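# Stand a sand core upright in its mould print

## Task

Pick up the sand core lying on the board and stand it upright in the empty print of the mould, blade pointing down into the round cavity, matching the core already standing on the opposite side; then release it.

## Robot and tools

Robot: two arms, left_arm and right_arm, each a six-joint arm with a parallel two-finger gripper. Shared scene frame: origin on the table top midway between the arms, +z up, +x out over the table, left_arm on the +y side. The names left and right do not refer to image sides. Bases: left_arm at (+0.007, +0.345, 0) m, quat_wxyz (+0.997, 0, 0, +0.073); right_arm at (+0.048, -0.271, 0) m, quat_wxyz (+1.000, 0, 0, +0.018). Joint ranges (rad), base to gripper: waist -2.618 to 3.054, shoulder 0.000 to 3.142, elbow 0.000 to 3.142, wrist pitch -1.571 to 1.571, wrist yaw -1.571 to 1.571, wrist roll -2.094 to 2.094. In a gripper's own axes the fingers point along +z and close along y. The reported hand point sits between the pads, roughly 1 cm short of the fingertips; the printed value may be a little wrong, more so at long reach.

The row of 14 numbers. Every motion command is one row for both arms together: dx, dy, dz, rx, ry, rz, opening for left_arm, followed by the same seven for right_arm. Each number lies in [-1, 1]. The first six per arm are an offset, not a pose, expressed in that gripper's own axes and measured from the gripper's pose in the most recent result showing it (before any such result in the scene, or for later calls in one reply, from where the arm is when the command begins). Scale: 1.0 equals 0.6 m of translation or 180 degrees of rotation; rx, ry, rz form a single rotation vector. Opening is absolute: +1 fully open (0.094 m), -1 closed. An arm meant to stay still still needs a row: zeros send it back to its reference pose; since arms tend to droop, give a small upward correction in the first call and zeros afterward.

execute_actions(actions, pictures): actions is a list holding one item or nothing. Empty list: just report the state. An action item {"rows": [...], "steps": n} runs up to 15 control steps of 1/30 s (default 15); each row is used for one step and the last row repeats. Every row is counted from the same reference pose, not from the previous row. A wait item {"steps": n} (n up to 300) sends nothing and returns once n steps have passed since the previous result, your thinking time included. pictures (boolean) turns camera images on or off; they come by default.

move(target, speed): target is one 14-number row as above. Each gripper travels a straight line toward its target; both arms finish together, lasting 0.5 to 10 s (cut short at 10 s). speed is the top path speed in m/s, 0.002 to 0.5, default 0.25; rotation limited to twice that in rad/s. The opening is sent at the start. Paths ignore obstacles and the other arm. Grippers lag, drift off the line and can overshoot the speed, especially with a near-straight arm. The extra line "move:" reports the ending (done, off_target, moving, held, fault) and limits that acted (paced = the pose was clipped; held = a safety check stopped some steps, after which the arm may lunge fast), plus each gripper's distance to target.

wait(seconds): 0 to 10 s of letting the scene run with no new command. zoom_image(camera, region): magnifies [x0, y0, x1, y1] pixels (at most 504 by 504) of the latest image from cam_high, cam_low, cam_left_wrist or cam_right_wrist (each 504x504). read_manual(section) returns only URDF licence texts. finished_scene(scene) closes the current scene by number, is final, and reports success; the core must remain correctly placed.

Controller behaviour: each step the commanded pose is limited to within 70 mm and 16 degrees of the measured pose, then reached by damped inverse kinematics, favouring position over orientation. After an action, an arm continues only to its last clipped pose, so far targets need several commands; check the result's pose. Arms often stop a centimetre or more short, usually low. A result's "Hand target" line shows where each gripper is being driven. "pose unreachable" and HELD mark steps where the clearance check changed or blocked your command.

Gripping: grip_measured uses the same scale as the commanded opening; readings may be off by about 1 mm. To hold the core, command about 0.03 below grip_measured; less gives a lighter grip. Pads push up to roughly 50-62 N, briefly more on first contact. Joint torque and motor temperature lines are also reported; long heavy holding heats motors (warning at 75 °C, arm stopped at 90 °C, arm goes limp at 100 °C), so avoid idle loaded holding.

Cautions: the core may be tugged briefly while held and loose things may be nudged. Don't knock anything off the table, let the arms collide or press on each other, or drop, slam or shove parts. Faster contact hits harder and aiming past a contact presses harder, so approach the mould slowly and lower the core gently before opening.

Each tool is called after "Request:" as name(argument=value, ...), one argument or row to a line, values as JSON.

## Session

Request:
execute_actions(
  actions=[],
)

Scene clock: 0.00 s of 4800.00 s.
left_arm: end_effector_position=(+0.2761, +0.3755, +0.1893) grip_measured=+1.000 end_effector_quat_wxyz=(+0.451, +0.208, +0.820, -0.284) | right_arm: end_effector_position=(+0.1909, -0.0929, +0.2631) grip_measured=+1.000 end_effector_quat_wxyz=(-0.015, +0.130, +0.965, +0.228)
Joint positions: left_arm=[ 0.6    1.36   0.959 -1.139  1.124  1.223  0.094] | right_arm=[ 0.581  1.219  1.49  -1.537 -0.352  0.939  0.094]
Joint velocities: left_arm=[ 0.007 -0.022  0.002 -0.081  0.081  0.051  0.   ] | right_arm=[ 0.002  0.007  0.017 -0.022 -0.051 -0.051  0.   ]
Joint torques (N m, as the arm reports them, + toward a larger angle): no reading
Motor temperatures (°C, as the motors report them): left_arm=[20 19 25 28 20 20] | right_arm=[21 28 23 19 19 20]
Hand target (left_arm): +0.277, +0.374, +0.194; +0.458, +0.209, +0.815, -0.286
Hand target (right_arm): +0.191, -0.093, +0.266; -0.010, +0.126, +0.964, +0.232

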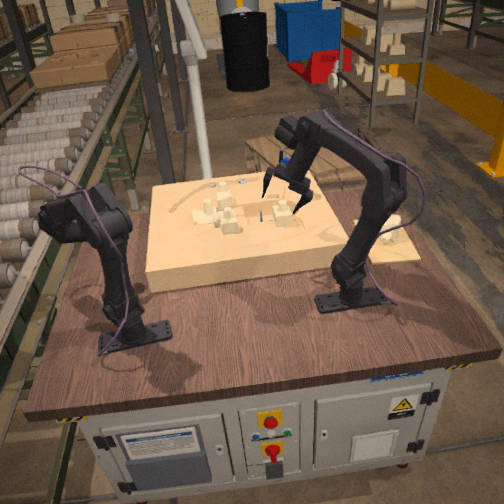

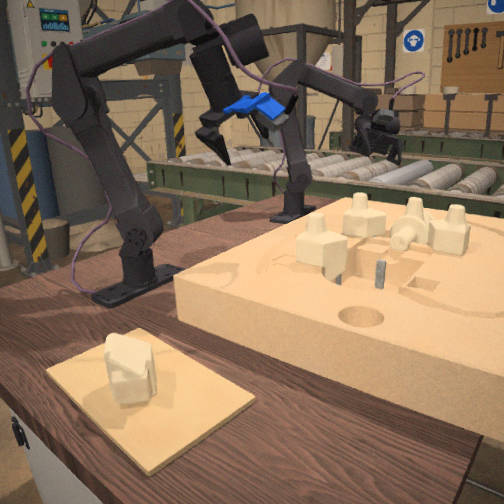

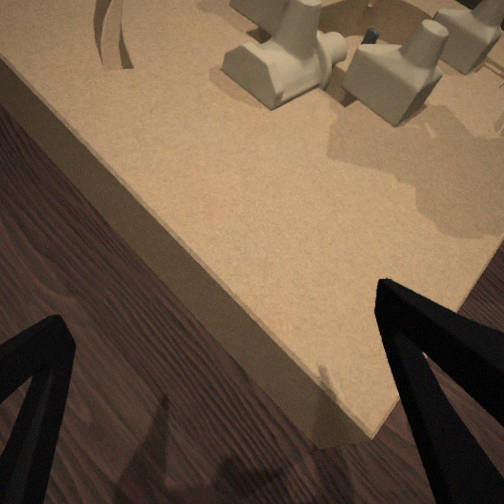

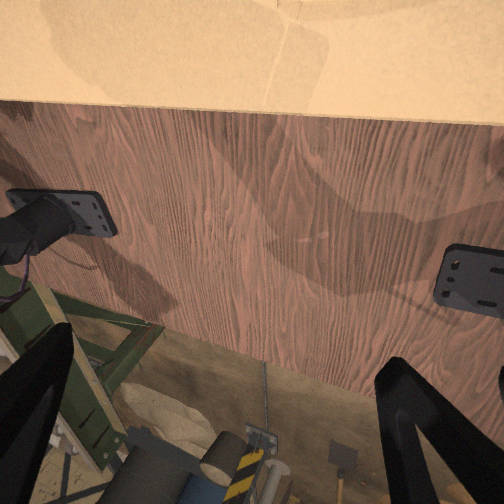

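Request:
zoom_image(
  camera="cam_low",
  region=[40, 310, 260, 480],
)

Request:
zoom_image(
  camera="cam_high",
  region=[340, 195, 430, 275],
)

Request:
zoom_image(
  camera="cam_low",
  region=[280, 180, 490, 340],
)

Request:
zoom_image(
  camera="cam_high",
  region=[140, 160, 360, 300],
)

Region (40, 310, 260, 480) of cam_low's 504x504 image, scaled by 2.291, with more detail than that image has; it fills the top 389 rows of this view, and the rest is white.

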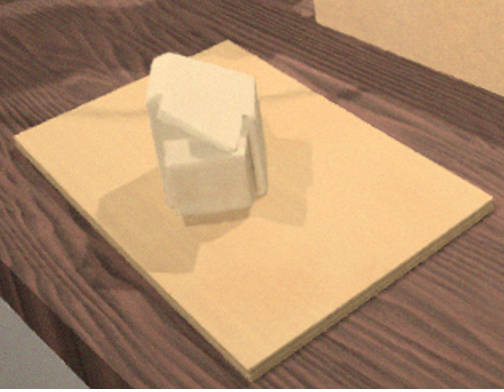

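Region (340, 195, 430, 275) of cam_high's 504x504 image, scaled by 5.600, with more detail than that image has.

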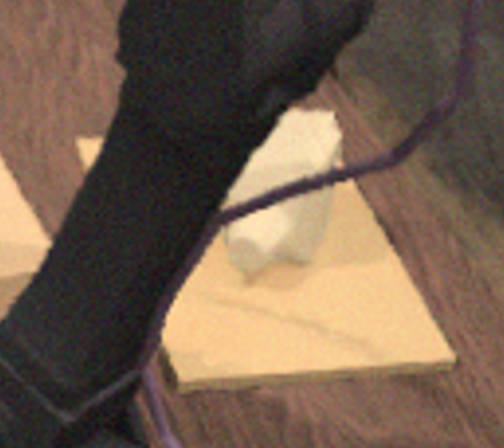

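Region (280, 180, 490, 340) of cam_low's 504x504 image, scaled by 2.400, with more detail than that image has; it fills the top 384 rows of this view, and the rest is white.

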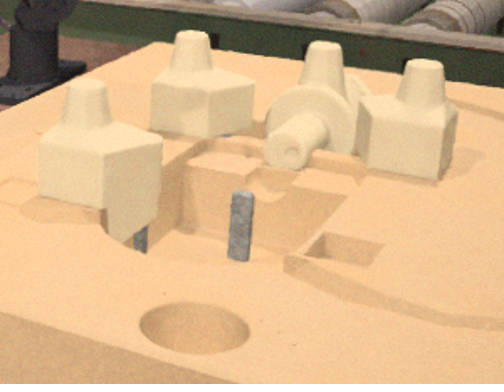

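Region (140, 160, 360, 300) of cam_high's 504x504 image, scaled by 2.291, with more detail than that image has; it fills the top 321 rows of this view, and the rest is white.

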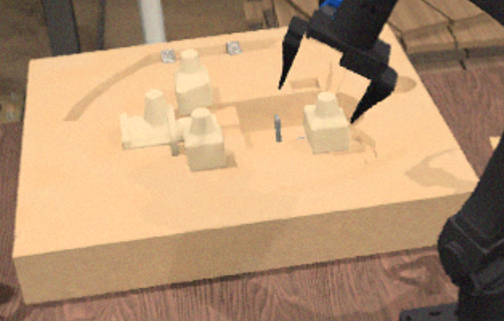

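Request:
move(
  target=[-0.005,0,-0.004,0,0,0,1, -0.4208,-0.5342,-0.1096,0.1688,-0.3461,0.0070,1],
  speed=0.3,
)

Scene clock: 122.87 s of 4800.00 s.
left_arm: end_effector_position=(+0.2756, +0.3761, +0.1877) grip_measured=+1.000 end_effector_quat_wxyz=(+0.448, +0.210, +0.823, -0.281) | right_arm: end_effector_position=(+0.3486, -0.4572, +0.1642) grip_measured=+1.000 end_effector_quat_wxyz=(+0.447, +0.233, +0.855, -0.119)
Joint positions: left_arm=[ 0.6    1.36   0.959 -1.139  1.113  1.225  0.094] | right_arm=[-0.615  1.111  0.676 -0.175 -0.044 -0.024  0.094]
Joint velocities: left_arm=[ 0.002  0.012  0.007 -0.007  0.007  0.081  0.   ] | right_arm=[-0.002  0.022 -0.002 -0.007 -0.051 -0.007  0.   ]
Joint torques (N m, as the arm reports them, + toward a larger angle): left_arm=[ 0.58 -4.83  6.94  0.3   0.57  0.1 ] | right_arm=[-0.66 -1.41  6.26  1.49 -0.16 -0.1 ]
Motor temperatures (°C, as the motors report them): left_arm=[20 20 27 24 21 20] | right_arm=[21 27 26 22 19 20]
Hand target (left_arm): +0.276, +0.377, +0.193; +0.451, +0.208, +0.820, -0.284
Hand target (right_arm): +0.347, -0.458, +0.155; +0.439, +0.234, +0.860, -0.115
Off the commanded pose (left_arm): 0.005 m, 1 deg.
Off the commanded pose (right_arm): 0.005 m, 0 deg.
After step 90, 117.00 s passed at rest.
move: done

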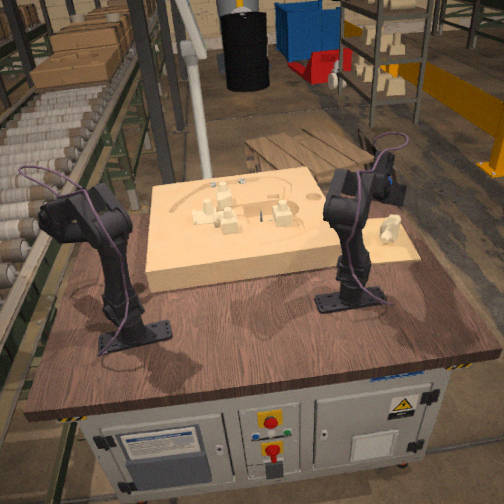

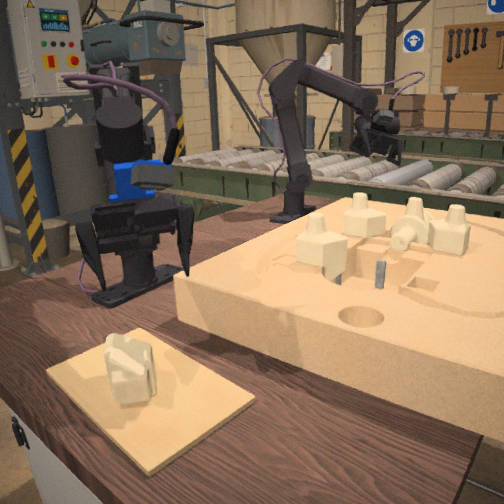

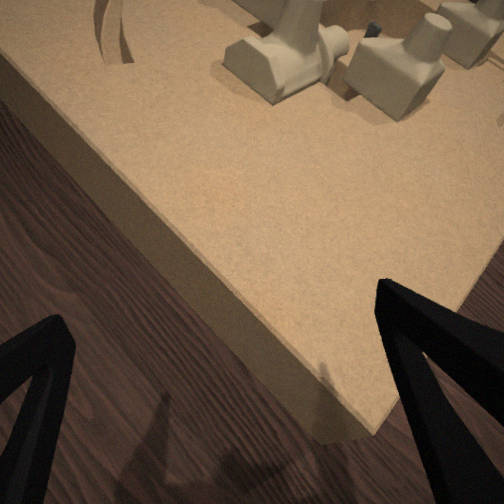

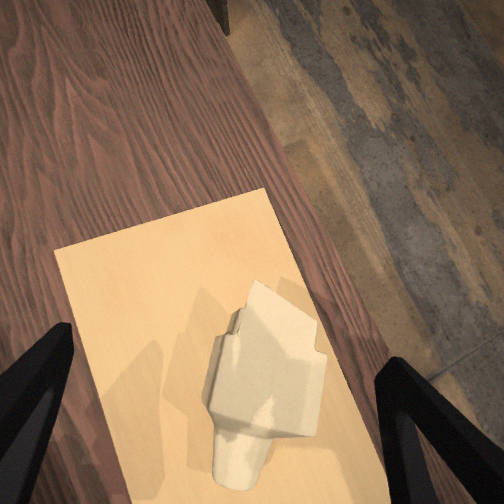

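Request:
zoom_image(
  camera="cam_right_wrist",
  region=[150, 260, 400, 504],
)

Request:
zoom_image(
  camera="cam_high",
  region=[230, 160, 360, 280],
)

Request:
zoom_image(
  camera="cam_high",
  region=[340, 170, 430, 270],
)

Region (150, 260, 400, 504) of cam_right_wrist's 504x504 image, scaled by 2.016, with more detail than that image has; it fills the top 492 rows of this view, and the rest is white.

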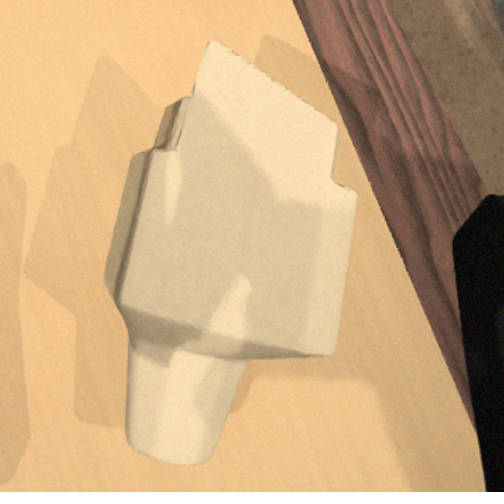

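Region (230, 160, 360, 280) of cam_high's 504x504 image, scaled by 3.877, with more detail than that image has; it fills the top 465 rows of this view, and the rest is white.

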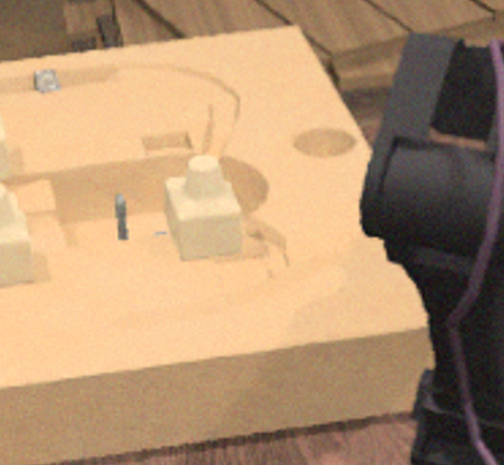

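Region (340, 170, 430, 270) of cam_high's 504x504 image, scaled by 5.040, with more detail than that image has; it fills the left 454 columns of this view, and the rest is white.

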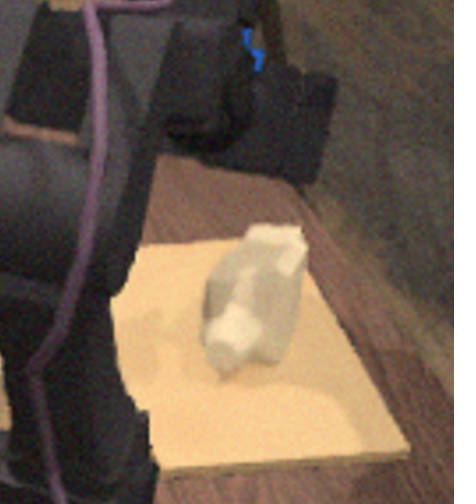

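Request:
move(
  target=[-0.006,0,-0.005,0,0,0,1, 0.0857,-0.0545,0.0396,0.0182,0,0.0127,1],
  speed=0.12,
)

Scene clock: 151.73 s of 4800.00 s.
left_arm: end_effector_position=(+0.2747, +0.3764, +0.1860) grip_measured=+1.000 end_effector_quat_wxyz=(+0.444, +0.211, +0.825, -0.279) | right_arm: end_effector_position=(+0.3265, -0.4793, +0.1151) grip_measured=+1.000 end_effector_quat_wxyz=(+0.448, +0.263, +0.844, -0.136)
Joint positions: left_arm=[ 0.6    1.36   0.959 -1.142  1.103  1.23   0.094] | right_arm=[-0.715  1.156  0.485  0.073 -0.067 -0.039  0.094]
Joint velocities: left_arm=[-0.012  0.007 -0.022  0.007 -0.022  0.007  0.   ] | right_arm=[-0.012  0.012 -0.022 -0.007  0.051  0.022  0.   ]
Joint torques (N m, as the arm reports them, + toward a larger angle): left_arm=[ 0.63 -4.77  7.46  0.28  0.59  0.07] | right_arm=[-0.59 -1.84  6.13  1.47 -0.19 -0.1 ]
Motor temperatures (°C, as the motors report them): left_arm=[20 20 28 24 21 20] | right_arm=[21 26 26 26 19 20]
Hand target (left_arm): +0.276, +0.378, +0.192; +0.448, +0.209, +0.823, -0.281
Hand target (right_arm): +0.324, -0.479, +0.108; +0.443, +0.263, +0.847, -0.133
Off the commanded pose (left_arm): 0.006 m, 1 deg.
Off the commanded pose (right_arm): 0.007 m, 1 deg.
After step 90, 24.67 s passed at rest.
move: done

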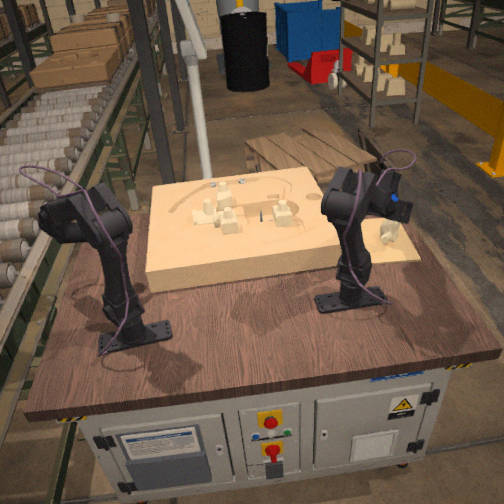

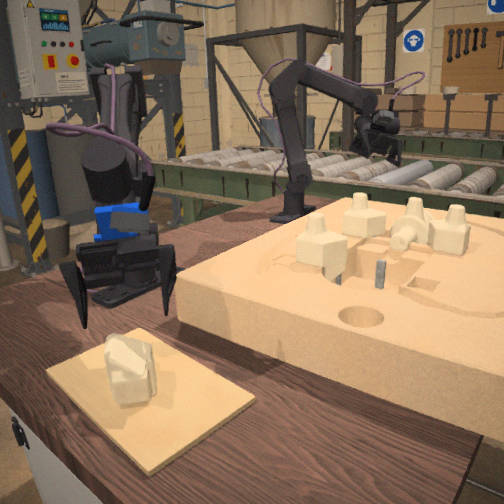

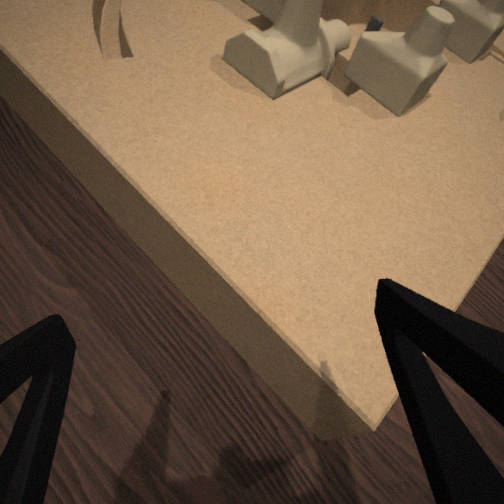

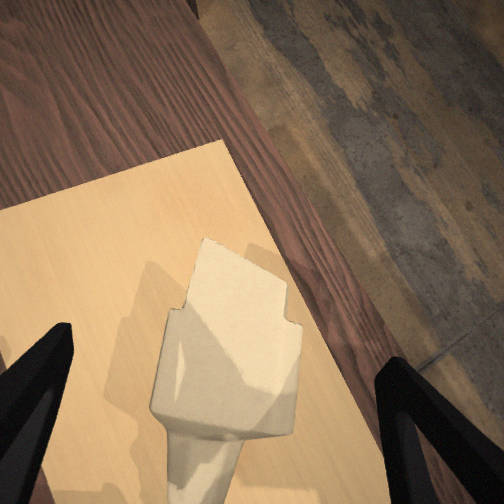

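Request:
move(
  target=[-0.008,0,-0.006,0,0,0,1, 0.1132,-0.0075,0.0708,0,0.003,0,1],
  speed=0.1,
)

Scene clock: 161.73 s of 4800.00 s.
left_arm: end_effector_position=(+0.2732, +0.3762, +0.1844) grip_measured=+1.000 end_effector_quat_wxyz=(+0.439, +0.212, +0.828, -0.278) | right_arm: end_effector_position=(+0.3280, -0.4826, +0.0442) grip_measured=+1.000 end_effector_quat_wxyz=(+0.452, +0.262, +0.841, -0.139)
Joint positions: left_arm=[ 0.6    1.36   0.959 -1.151  1.093  1.235  0.094] | right_arm=[-0.721  1.456  0.305  0.564 -0.07  -0.043  0.094]
Joint velocities: left_arm=[-0.002 -0.007 -0.007  0.022 -0.037 -0.037  0.   ] | right_arm=[-0.007 -0.022  0.007  0.022  0.007 -0.007  0.   ]
Joint torques (N m, as the arm reports them, + toward a larger angle): left_arm=[ 0.58 -4.74  7.88  0.26  0.56  0.09] | right_arm=[-0.58 -2.44  4.27  1.54 -0.15 -0.09]
Motor temperatures (°C, as the motors report them): left_arm=[20 20 28 24 21 20] | right_arm=[21 26 26 27 19 20]
Hand target (left_arm): +0.275, +0.378, +0.192; +0.444, +0.211, +0.825, -0.278
Hand target (right_arm): +0.323, -0.481, +0.035; +0.444, +0.264, +0.846, -0.135
Off the commanded pose (left_arm): 0.008 m, 1 deg.
Off the commanded pose (right_arm): 0.011 m, 1 deg.
After step 90, 5.47 s passed at rest.
move: off_target (right_arm)

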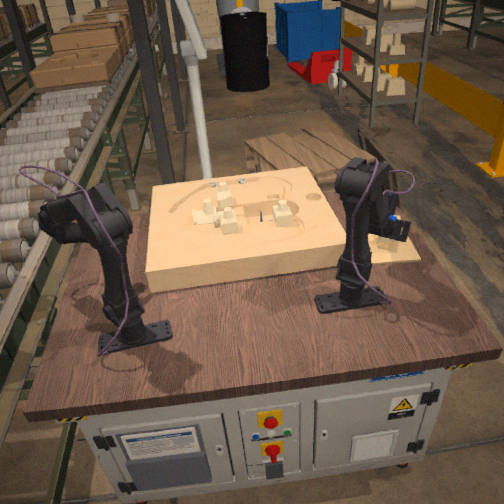

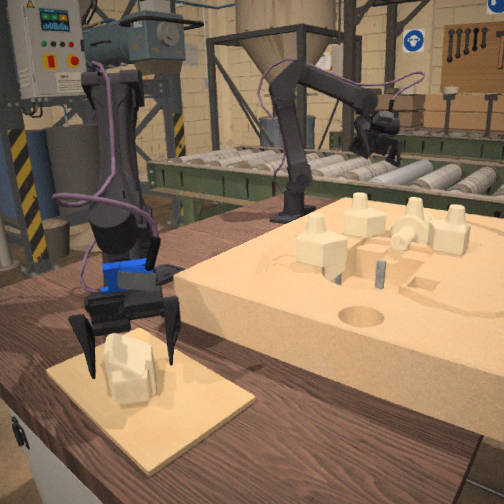

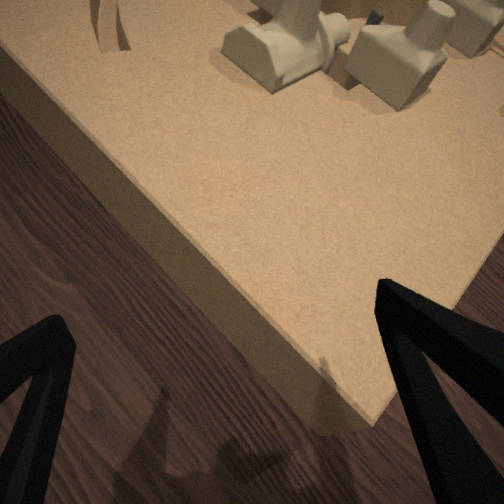

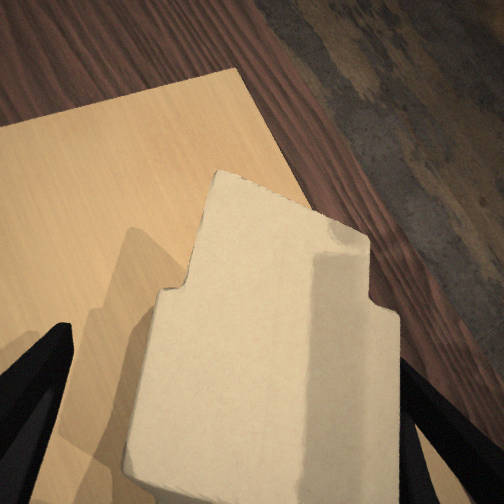

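Request:
execute_actions(
  actions=[
    {"rows": [[-0.008,0,-0.006,0,0,0,1, 0.0183,-0.004,0.002,0,0.006,0,0.9],[-0.008,0,-0.006,0,0,0,1, 0.0192,-0.0055,0.0026,0,0.006,0,0.8],[-0.008,0,-0.006,0,0,0,1, 0.020,-0.007,0.0032,0,0.006,0,0.7],[-0.008,0,-0.006,0,0,0,1, 0.021,-0.008,0.0038,0,0.006,0,0.6],[-0.008,0,-0.006,0,0,0,1, 0.0217,-0.0092,0.0043,0,0.006,0,0.52],[-0.008,0,-0.006,0,0,0,1, 0.0217,-0.0092,0.0043,0,0.006,0,0.45],[-0.008,0,-0.006,0,0,0,1, 0.0217,-0.0092,0.0043,0,0.006,0,0.39],[-0.008,0,-0.006,0,0,0,1, 0.0217,-0.0092,0.0043,0,0.006,0,0.34],[-0.008,0,-0.006,0,0,0,1, 0.0217,-0.0092,0.0043,0,0.006,0,0.30],[-0.008,0,-0.006,0,0,0,1, 0.0217,-0.0092,0.0043,0,0.006,0,0.26],[-0.008,0,-0.006,0,0,0,1, 0.0217,-0.0092,0.0043,0,0.006,0,0.23],[-0.008,0,-0.006,0,0,0,1, 0.0217,-0.0092,0.0043,0,0.006,0,0.20],[-0.008,0,-0.006,0,0,0,1, 0.0217,-0.0092,0.0043,0,0.006,0,0.18],[-0.008,0,-0.006,0,0,0,1, 0.0217,-0.0092,0.0043,0,0.006,0,0.155],[-0.008,0,-0.006,0,0,0,1, 0.0217,-0.0092,0.0043,0,0.006,0,0.13]], "steps": 15},
  ],
  pictures=false,
)

Request:
wait(
  seconds=0.2,
)

Scene clock: 173.77 s of 4800.00 s.
left_arm: end_effector_position=(+0.2719, +0.3760, +0.1828) grip_measured=+1.000 end_effector_quat_wxyz=(+0.434, +0.212, +0.830, -0.278) | right_arm: end_effector_position=(+0.3281, -0.4848, +0.0415) grip_measured=+0.167 end_effector_quat_wxyz=(+0.454, +0.259, +0.841, -0.135)
Joint positions: left_arm=[ 0.6    1.36   0.959 -1.158  1.083  1.238  0.094] | right_arm=[-0.739  1.48   0.305  0.588 -0.096 -0.052  0.055]
Joint velocities: left_arm=[-0.002  0.007 -0.012 -0.007 -0.037 -0.022  0.   ] | right_arm=[-0.007  0.007  0.002  0.037  0.037 -0.066  0.001]
Joint torques (N m, as the arm reports them, + toward a larger angle): left_arm=[ 0.56 -4.76  7.78  0.25  0.57  0.07] | right_arm=[-0.82 -2.72  3.68  1.57 -0.05 -0.04]
Motor temperatures (°C, as the motors report them): left_arm=[20 20 28 23 21 20] | right_arm=[21 26 25 28 19 20]
Hand target (left_arm): +0.273, +0.378, +0.190; +0.439, +0.211, +0.828, -0.278
Hand target (right_arm): +0.321, -0.484, +0.032; +0.444, +0.264, +0.845, -0.136
Off the commanded pose (left_arm): 0.008 m, 1 deg.
Off the commanded pose (right_arm): 0.012 m, 1 deg.
Steps of this call (steps 1 to 90: nothing new was sent; then 8.53 s passed at rest; steps 91 to 105: all 15 steps of this action). Readings (end_effector_position):
91: left_arm (+0.2731, +0.3762, +0.1842) | right_arm (+0.3282, -0.4827, +0.0447)
92: left_arm (+0.2729, +0.3762, +0.1839) | right_arm (+0.3282, -0.4830, +0.0450)
94: left_arm (+0.2725, +0.3761, +0.1834) | right_arm (+0.3281, -0.4846, +0.0452)
98: left_arm (+0.2721, +0.3761, +0.1830) | right_arm (+0.3261, -0.4873, +0.0418)
105: the state above

Scene clock: 173.97 s of 4800.00 s.
left_arm: end_effector_position=(+0.2718, +0.3760, +0.1828) grip_measured=+1.000 end_effector_quat_wxyz=(+0.434, +0.212, +0.830, -0.278) | right_arm: end_effector_position=(+0.3281, -0.4848, +0.0415) grip_measured=+0.167 end_effector_quat_wxyz=(+0.454, +0.259, +0.842, -0.135)
Joint positions: left_arm=[ 0.6    1.36   0.959 -1.158  1.083  1.239  0.094] | right_arm=[-0.739  1.48   0.305  0.588 -0.096 -0.053  0.055]
Joint velocities: left_arm=[ 0.002 -0.012 -0.012  0.037 -0.081 -0.066  0.   ] | right_arm=[ 0.002  0.007 -0.007  0.081 -0.095 -0.022  0.   ]
Joint torques (N m, as the arm reports them, + toward a larger angle): left_arm=[ 0.56 -4.89  7.95  0.24  0.55  0.07] | right_arm=[-0.6  -2.54  3.68  1.55 -0.05 -0.08]
Motor temperatures (°C, as the motors report them): left_arm=[20 20 28 23 21 20] | right_arm=[21 26 25 28 19 20]
Hand target (left_arm): +0.273, +0.378, +0.190; +0.439, +0.211, +0.828, -0.278
Hand target (right_arm): +0.321, -0.484, +0.032; +0.444, +0.264, +0.845, -0.136
Off the commanded pose (left_arm): 0.008 m, 1 deg.
Off the commanded pose (right_arm): 0.012 m, 1 deg.
Steps of this call (steps 1 to 6: nothing new was sent). Readings (end_effector_position):
1: left_arm (+0.2719, +0.3760, +0.1828) | right_arm (+0.3281, -0.4848, +0.0415)
2: left_arm (+0.2719, +0.3760, +0.1828) | right_arm (+0.3281, -0.4848, +0.0415)
4: left_arm (+0.2719, +0.3760, +0.1828) | right_arm (+0.3281, -0.4848, +0.0415)
6: the state above

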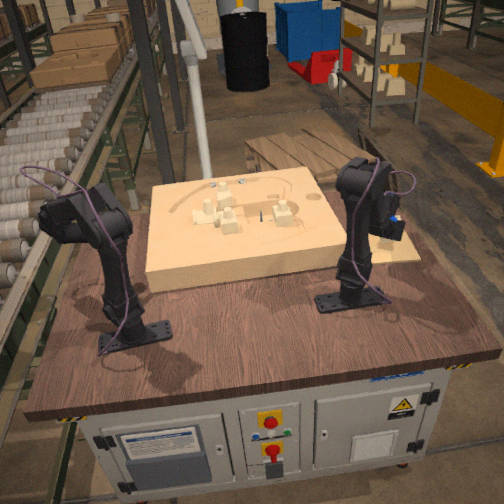

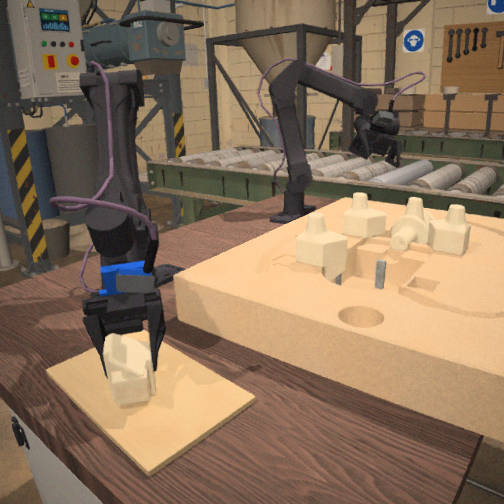

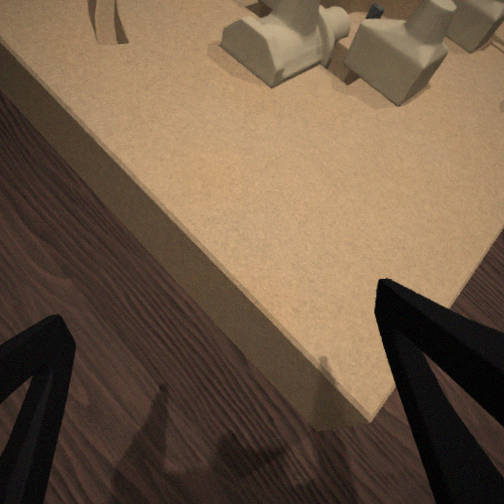

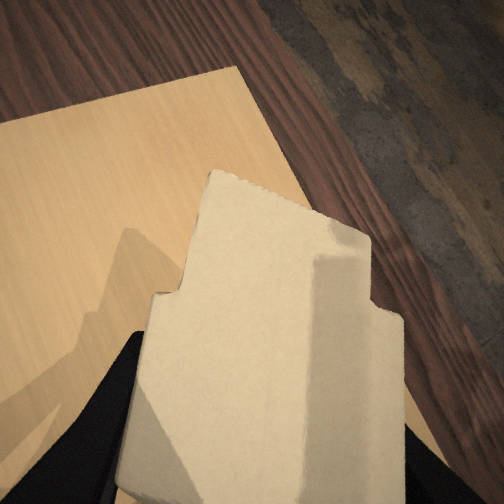

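Request:
move(
  target=[-0.008,0,-0.006,0,-0.004,0,1, -0.160,0.0015,-0.1058,0,0,0,0.13],
  speed=0.15,
)

Request:
move(
  target=[-0.1477,-0.3732,0.2040,-0.0085,-0.1138,0.0921,-1, 0.0538,0.2640,-0.1533,0.0981,0.4103,0.4699,0.13],
  speed=0.35,
)

Scene clock: 213.47 s of 4800.00 s.
left_arm: end_effector_position=(+0.2715, +0.3764, +0.1817) grip_measured=+1.000 end_effector_quat_wxyz=(+0.432, +0.214, +0.832, -0.275) | right_arm: end_effector_position=(+0.3126, -0.4717, +0.1137) grip_measured=+0.167 end_effector_quat_wxyz=(+0.396, +0.272, +0.870, -0.110)
Joint positions: left_arm=[ 0.6    1.36   0.959 -1.158  1.076  1.243  0.094] | right_arm=[-0.739  1.13   0.572 -0.17  -0.096 -0.053  0.055]
Joint velocities: left_arm=[ 0.007  0.007 -0.007 -0.037 -0.022  0.007  0.   ] | right_arm=[-0.007 -0.007  0.007 -0.022  0.081  0.007 -0.001]
Joint torques (N m, as the arm reports them, + toward a larger angle): left_arm=[ 0.91 -4.92  7.11  0.28  0.64  0.1 ] | right_arm=[-0.5  -5.96 10.18  1.77 -0.17 -0.08]
Motor temperatures (°C, as the motors report them): left_arm=[20 20 29 23 22 20] | right_arm=[21 26 25 31 19 20]
Hand target (left_arm): +0.272, +0.378, +0.188; +0.440, +0.210, +0.828, -0.279
Hand target (right_arm): +0.324, -0.483, +0.157; +0.454, +0.259, +0.842, -0.135
Off the commanded pose (left_arm): 0.007 m, 1 deg.
Off the commanded pose (right_arm): 0.047 m, 8 deg.
After step 90, 35.00 s passed at rest.
move: off_target (right_arm)

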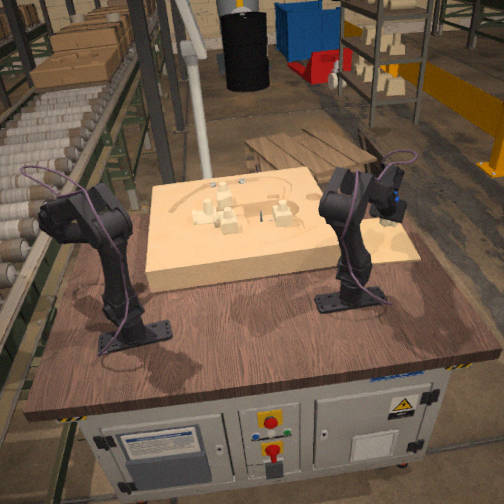

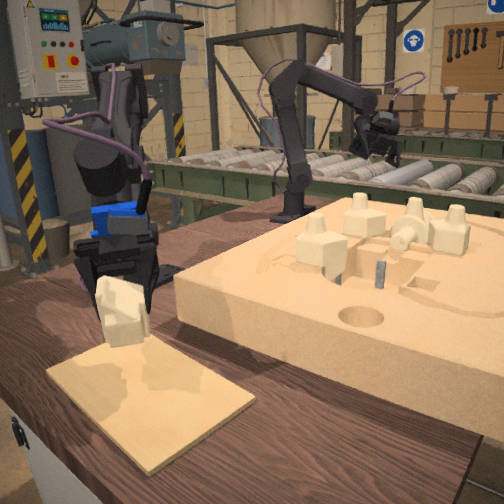

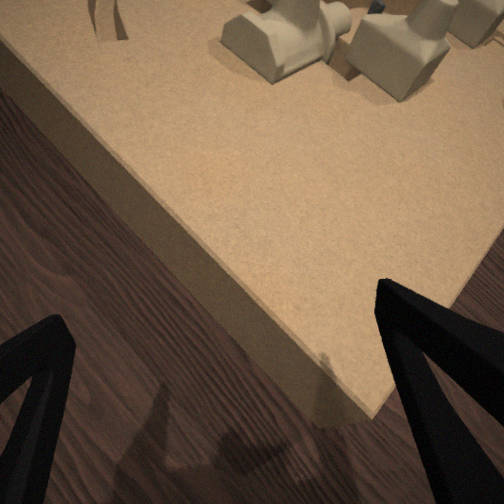

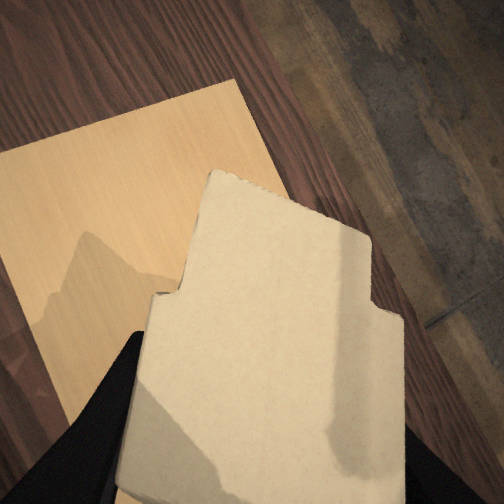

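Scene clock: 217.00 s of 4800.00 s.
left_arm: end_effector_position=(+0.2610, +0.1241, +0.2544) grip_measured=-0.987 end_effector_quat_wxyz=(+0.612, +0.275, +0.708, -0.220) | right_arm: end_effector_position=(+0.3238, -0.2947, +0.1479) grip_measured=+0.166 end_effector_quat_wxyz=(-0.206, +0.800, +0.525, +0.207)
Joint positions: left_arm=[-0.871  0.815  0.504  0.156 -0.01   0.024  0.001] | right_arm=[-0.482  1.657  1.351 -1.423 -0.574  1.488  0.055]
Joint velocities: left_arm=[ 0.022  0.012 -0.007 -0.051 -0.051 -0.022 -0.002] | right_arm=[ 0.007 -0.007 -0.007 -0.037 -0.037 -0.051  0.   ]
Joint torques (N m, as the arm reports them, + toward a larger angle): left_arm=[-0.72 -0.45  7.86  2.08 -0.1  -0.03] | right_arm=[-0.81 -5.61  7.29 -0.39 -0.86  0.02]
Motor temperatures (°C, as the motors report them): left_arm=[20 20 28 23 22 20] | right_arm=[21 26 26 30 19 20]
Hand target (left_arm): +0.262, +0.121, +0.257; +0.615, +0.273, +0.706, -0.221
Hand target (right_arm): +0.326, -0.291, +0.157; -0.221, +0.801, +0.509, +0.226
Off the commanded pose (left_arm): 0.008 m, 2 deg.
Off the commanded pose (right_arm): 0.008 m, 3 deg.
move: off_target (right_arm)

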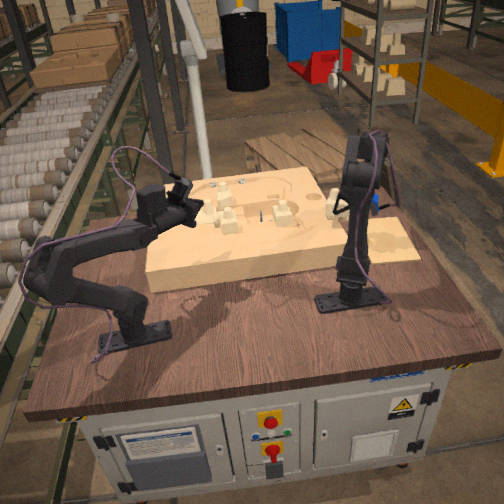

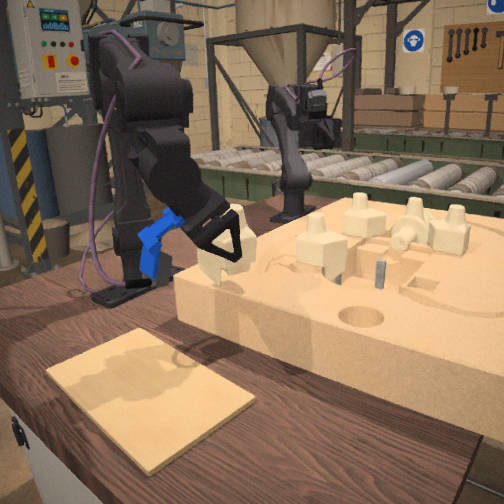

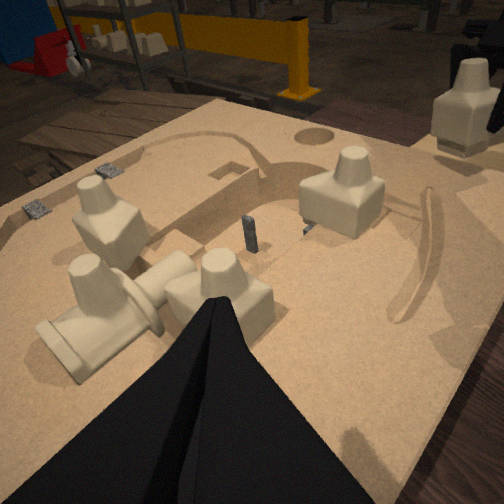

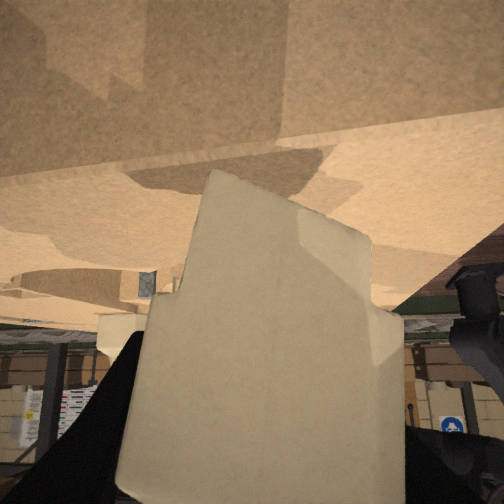

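Request:
zoom_image(
  camera="cam_low",
  region=[160, 190, 300, 330],
)

Request:
zoom_image(
  camera="cam_left_wrist",
  region=[384, 40, 504, 200],
)

Request:
zoom_image(
  camera="cam_high",
  region=[300, 160, 400, 270],
)

Region (160, 190, 300, 330) of cam_low's 504x504 image, scaled by 3.600, with more detail than that image has.

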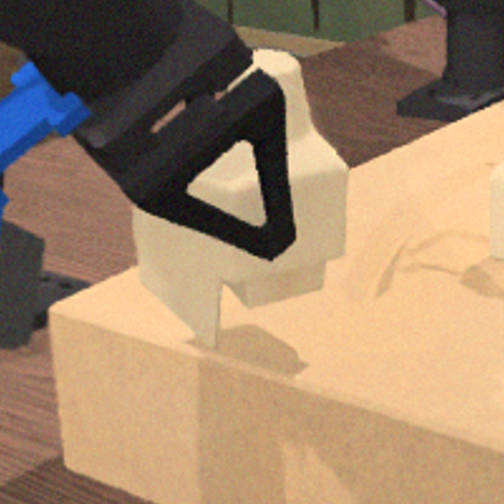

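Region (384, 40, 504, 200) of cam_left_wrist's 504x504 image, scaled by 3.150, with more detail than that image has; it fills the left 378 columns of this view, and the rest is white.

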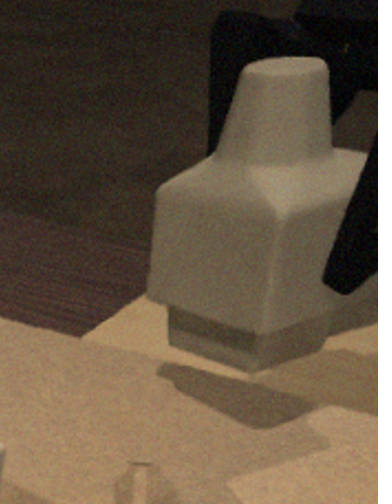

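Region (300, 160, 400, 270) of cam_high's 504x504 image, scaled by 4.582, with more detail than that image has; it fills the left 458 columns of this view, and the rest is white.

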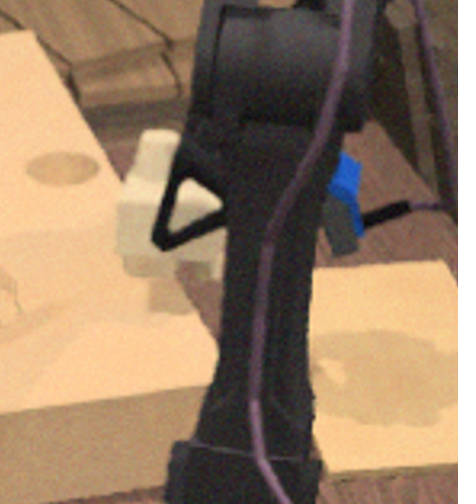

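Request:
move(
  target=[-0.004,0,0,0,-0.002,0,-1, 0.0332,0.0567,0.0370,-0.0344,0.0175,-0.0065,0.13],
  speed=0.08,
)

Request:
zoom_image(
  camera="cam_low",
  region=[180, 200, 320, 340],
)

Request:
zoom_image(
  camera="cam_left_wrist",
  region=[364, 40, 504, 200],
)

Scene clock: 244.63 s of 4800.00 s.
left_arm: end_effector_position=(+0.2612, +0.1242, +0.2547) grip_measured=-0.987 end_effector_quat_wxyz=(+0.613, +0.274, +0.708, -0.219) | right_arm: end_effector_position=(+0.3620, -0.2904, +0.1346) grip_measured=+0.166 end_effector_quat_wxyz=(-0.156, +0.805, +0.520, +0.241)
Joint positions: left_arm=[-0.871  0.815  0.504  0.157 -0.011  0.024  0.001] | right_arm=[-0.417  1.657  1.305 -1.192 -0.581  1.622  0.055]
Joint velocities: left_arm=[-0.012 -0.007  0.002 -0.007 -0.066 -0.037  0.   ] | right_arm=[ 0.017 -0.002 -0.017 -0.051  0.022  0.081 -0.   ]
Joint torques (N m, as the arm reports them, + toward a larger angle): left_arm=[-0.05 -1.61  7.57  1.94  0.01  0.  ] | right_arm=[ 0.46 -5.53  5.56  0.19 -0.89  0.03]
Motor temperatures (°C, as the motors report them): left_arm=[20 19 29 28 21 20] | right_arm=[21 28 26 25 20 20]
Hand target (left_arm): +0.261, +0.124, +0.257; +0.614, +0.274, +0.706, -0.221
Hand target (right_arm): +0.365, -0.281, +0.136; -0.174, +0.799, +0.516, +0.257
Off the commanded pose (left_arm): 0.002 m, 0 deg.
Off the commanded pose (right_arm): 0.011 m, 3 deg.
After step 90, 23.37 s passed at rest.
move: off_target (right_arm)

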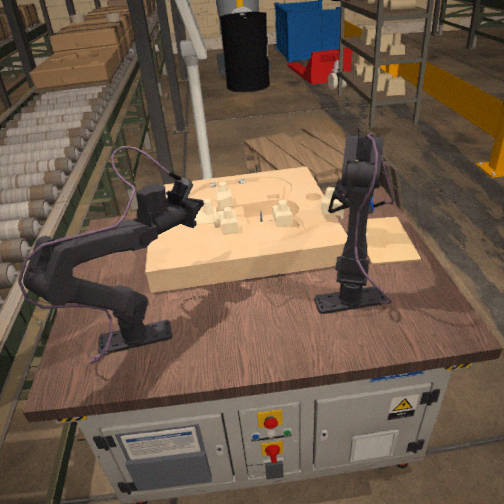

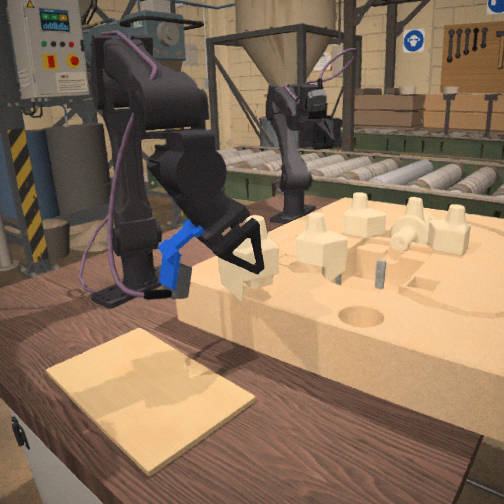

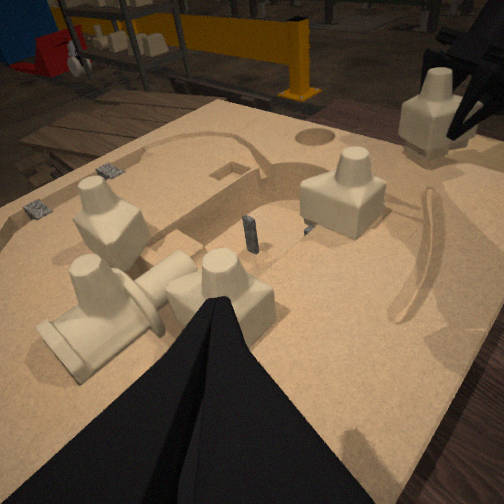

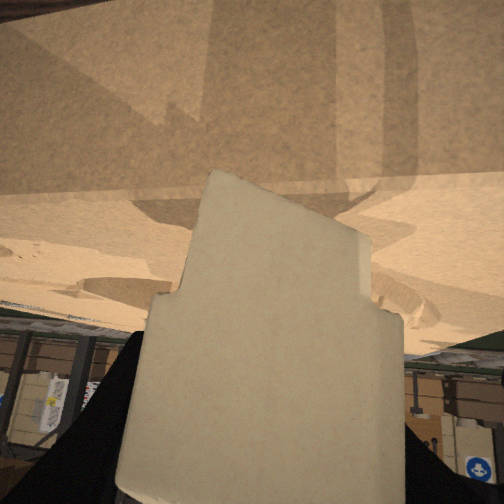

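Region (180, 200, 320, 340) of cam_low's 504x504 image, scaled by 3.600, with more detail than that image has.

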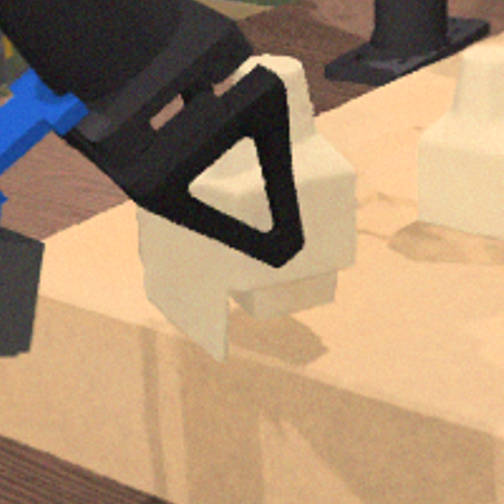

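Region (364, 40, 504, 200) of cam_left_wrist's 504x504 image, scaled by 3.150, with more detail than that image has; it fills the left 441 columns of this view, and the rest is white.

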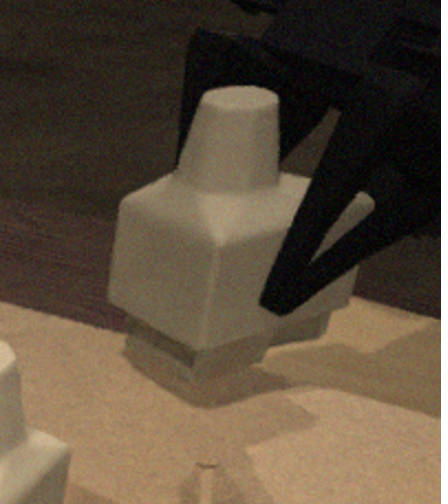

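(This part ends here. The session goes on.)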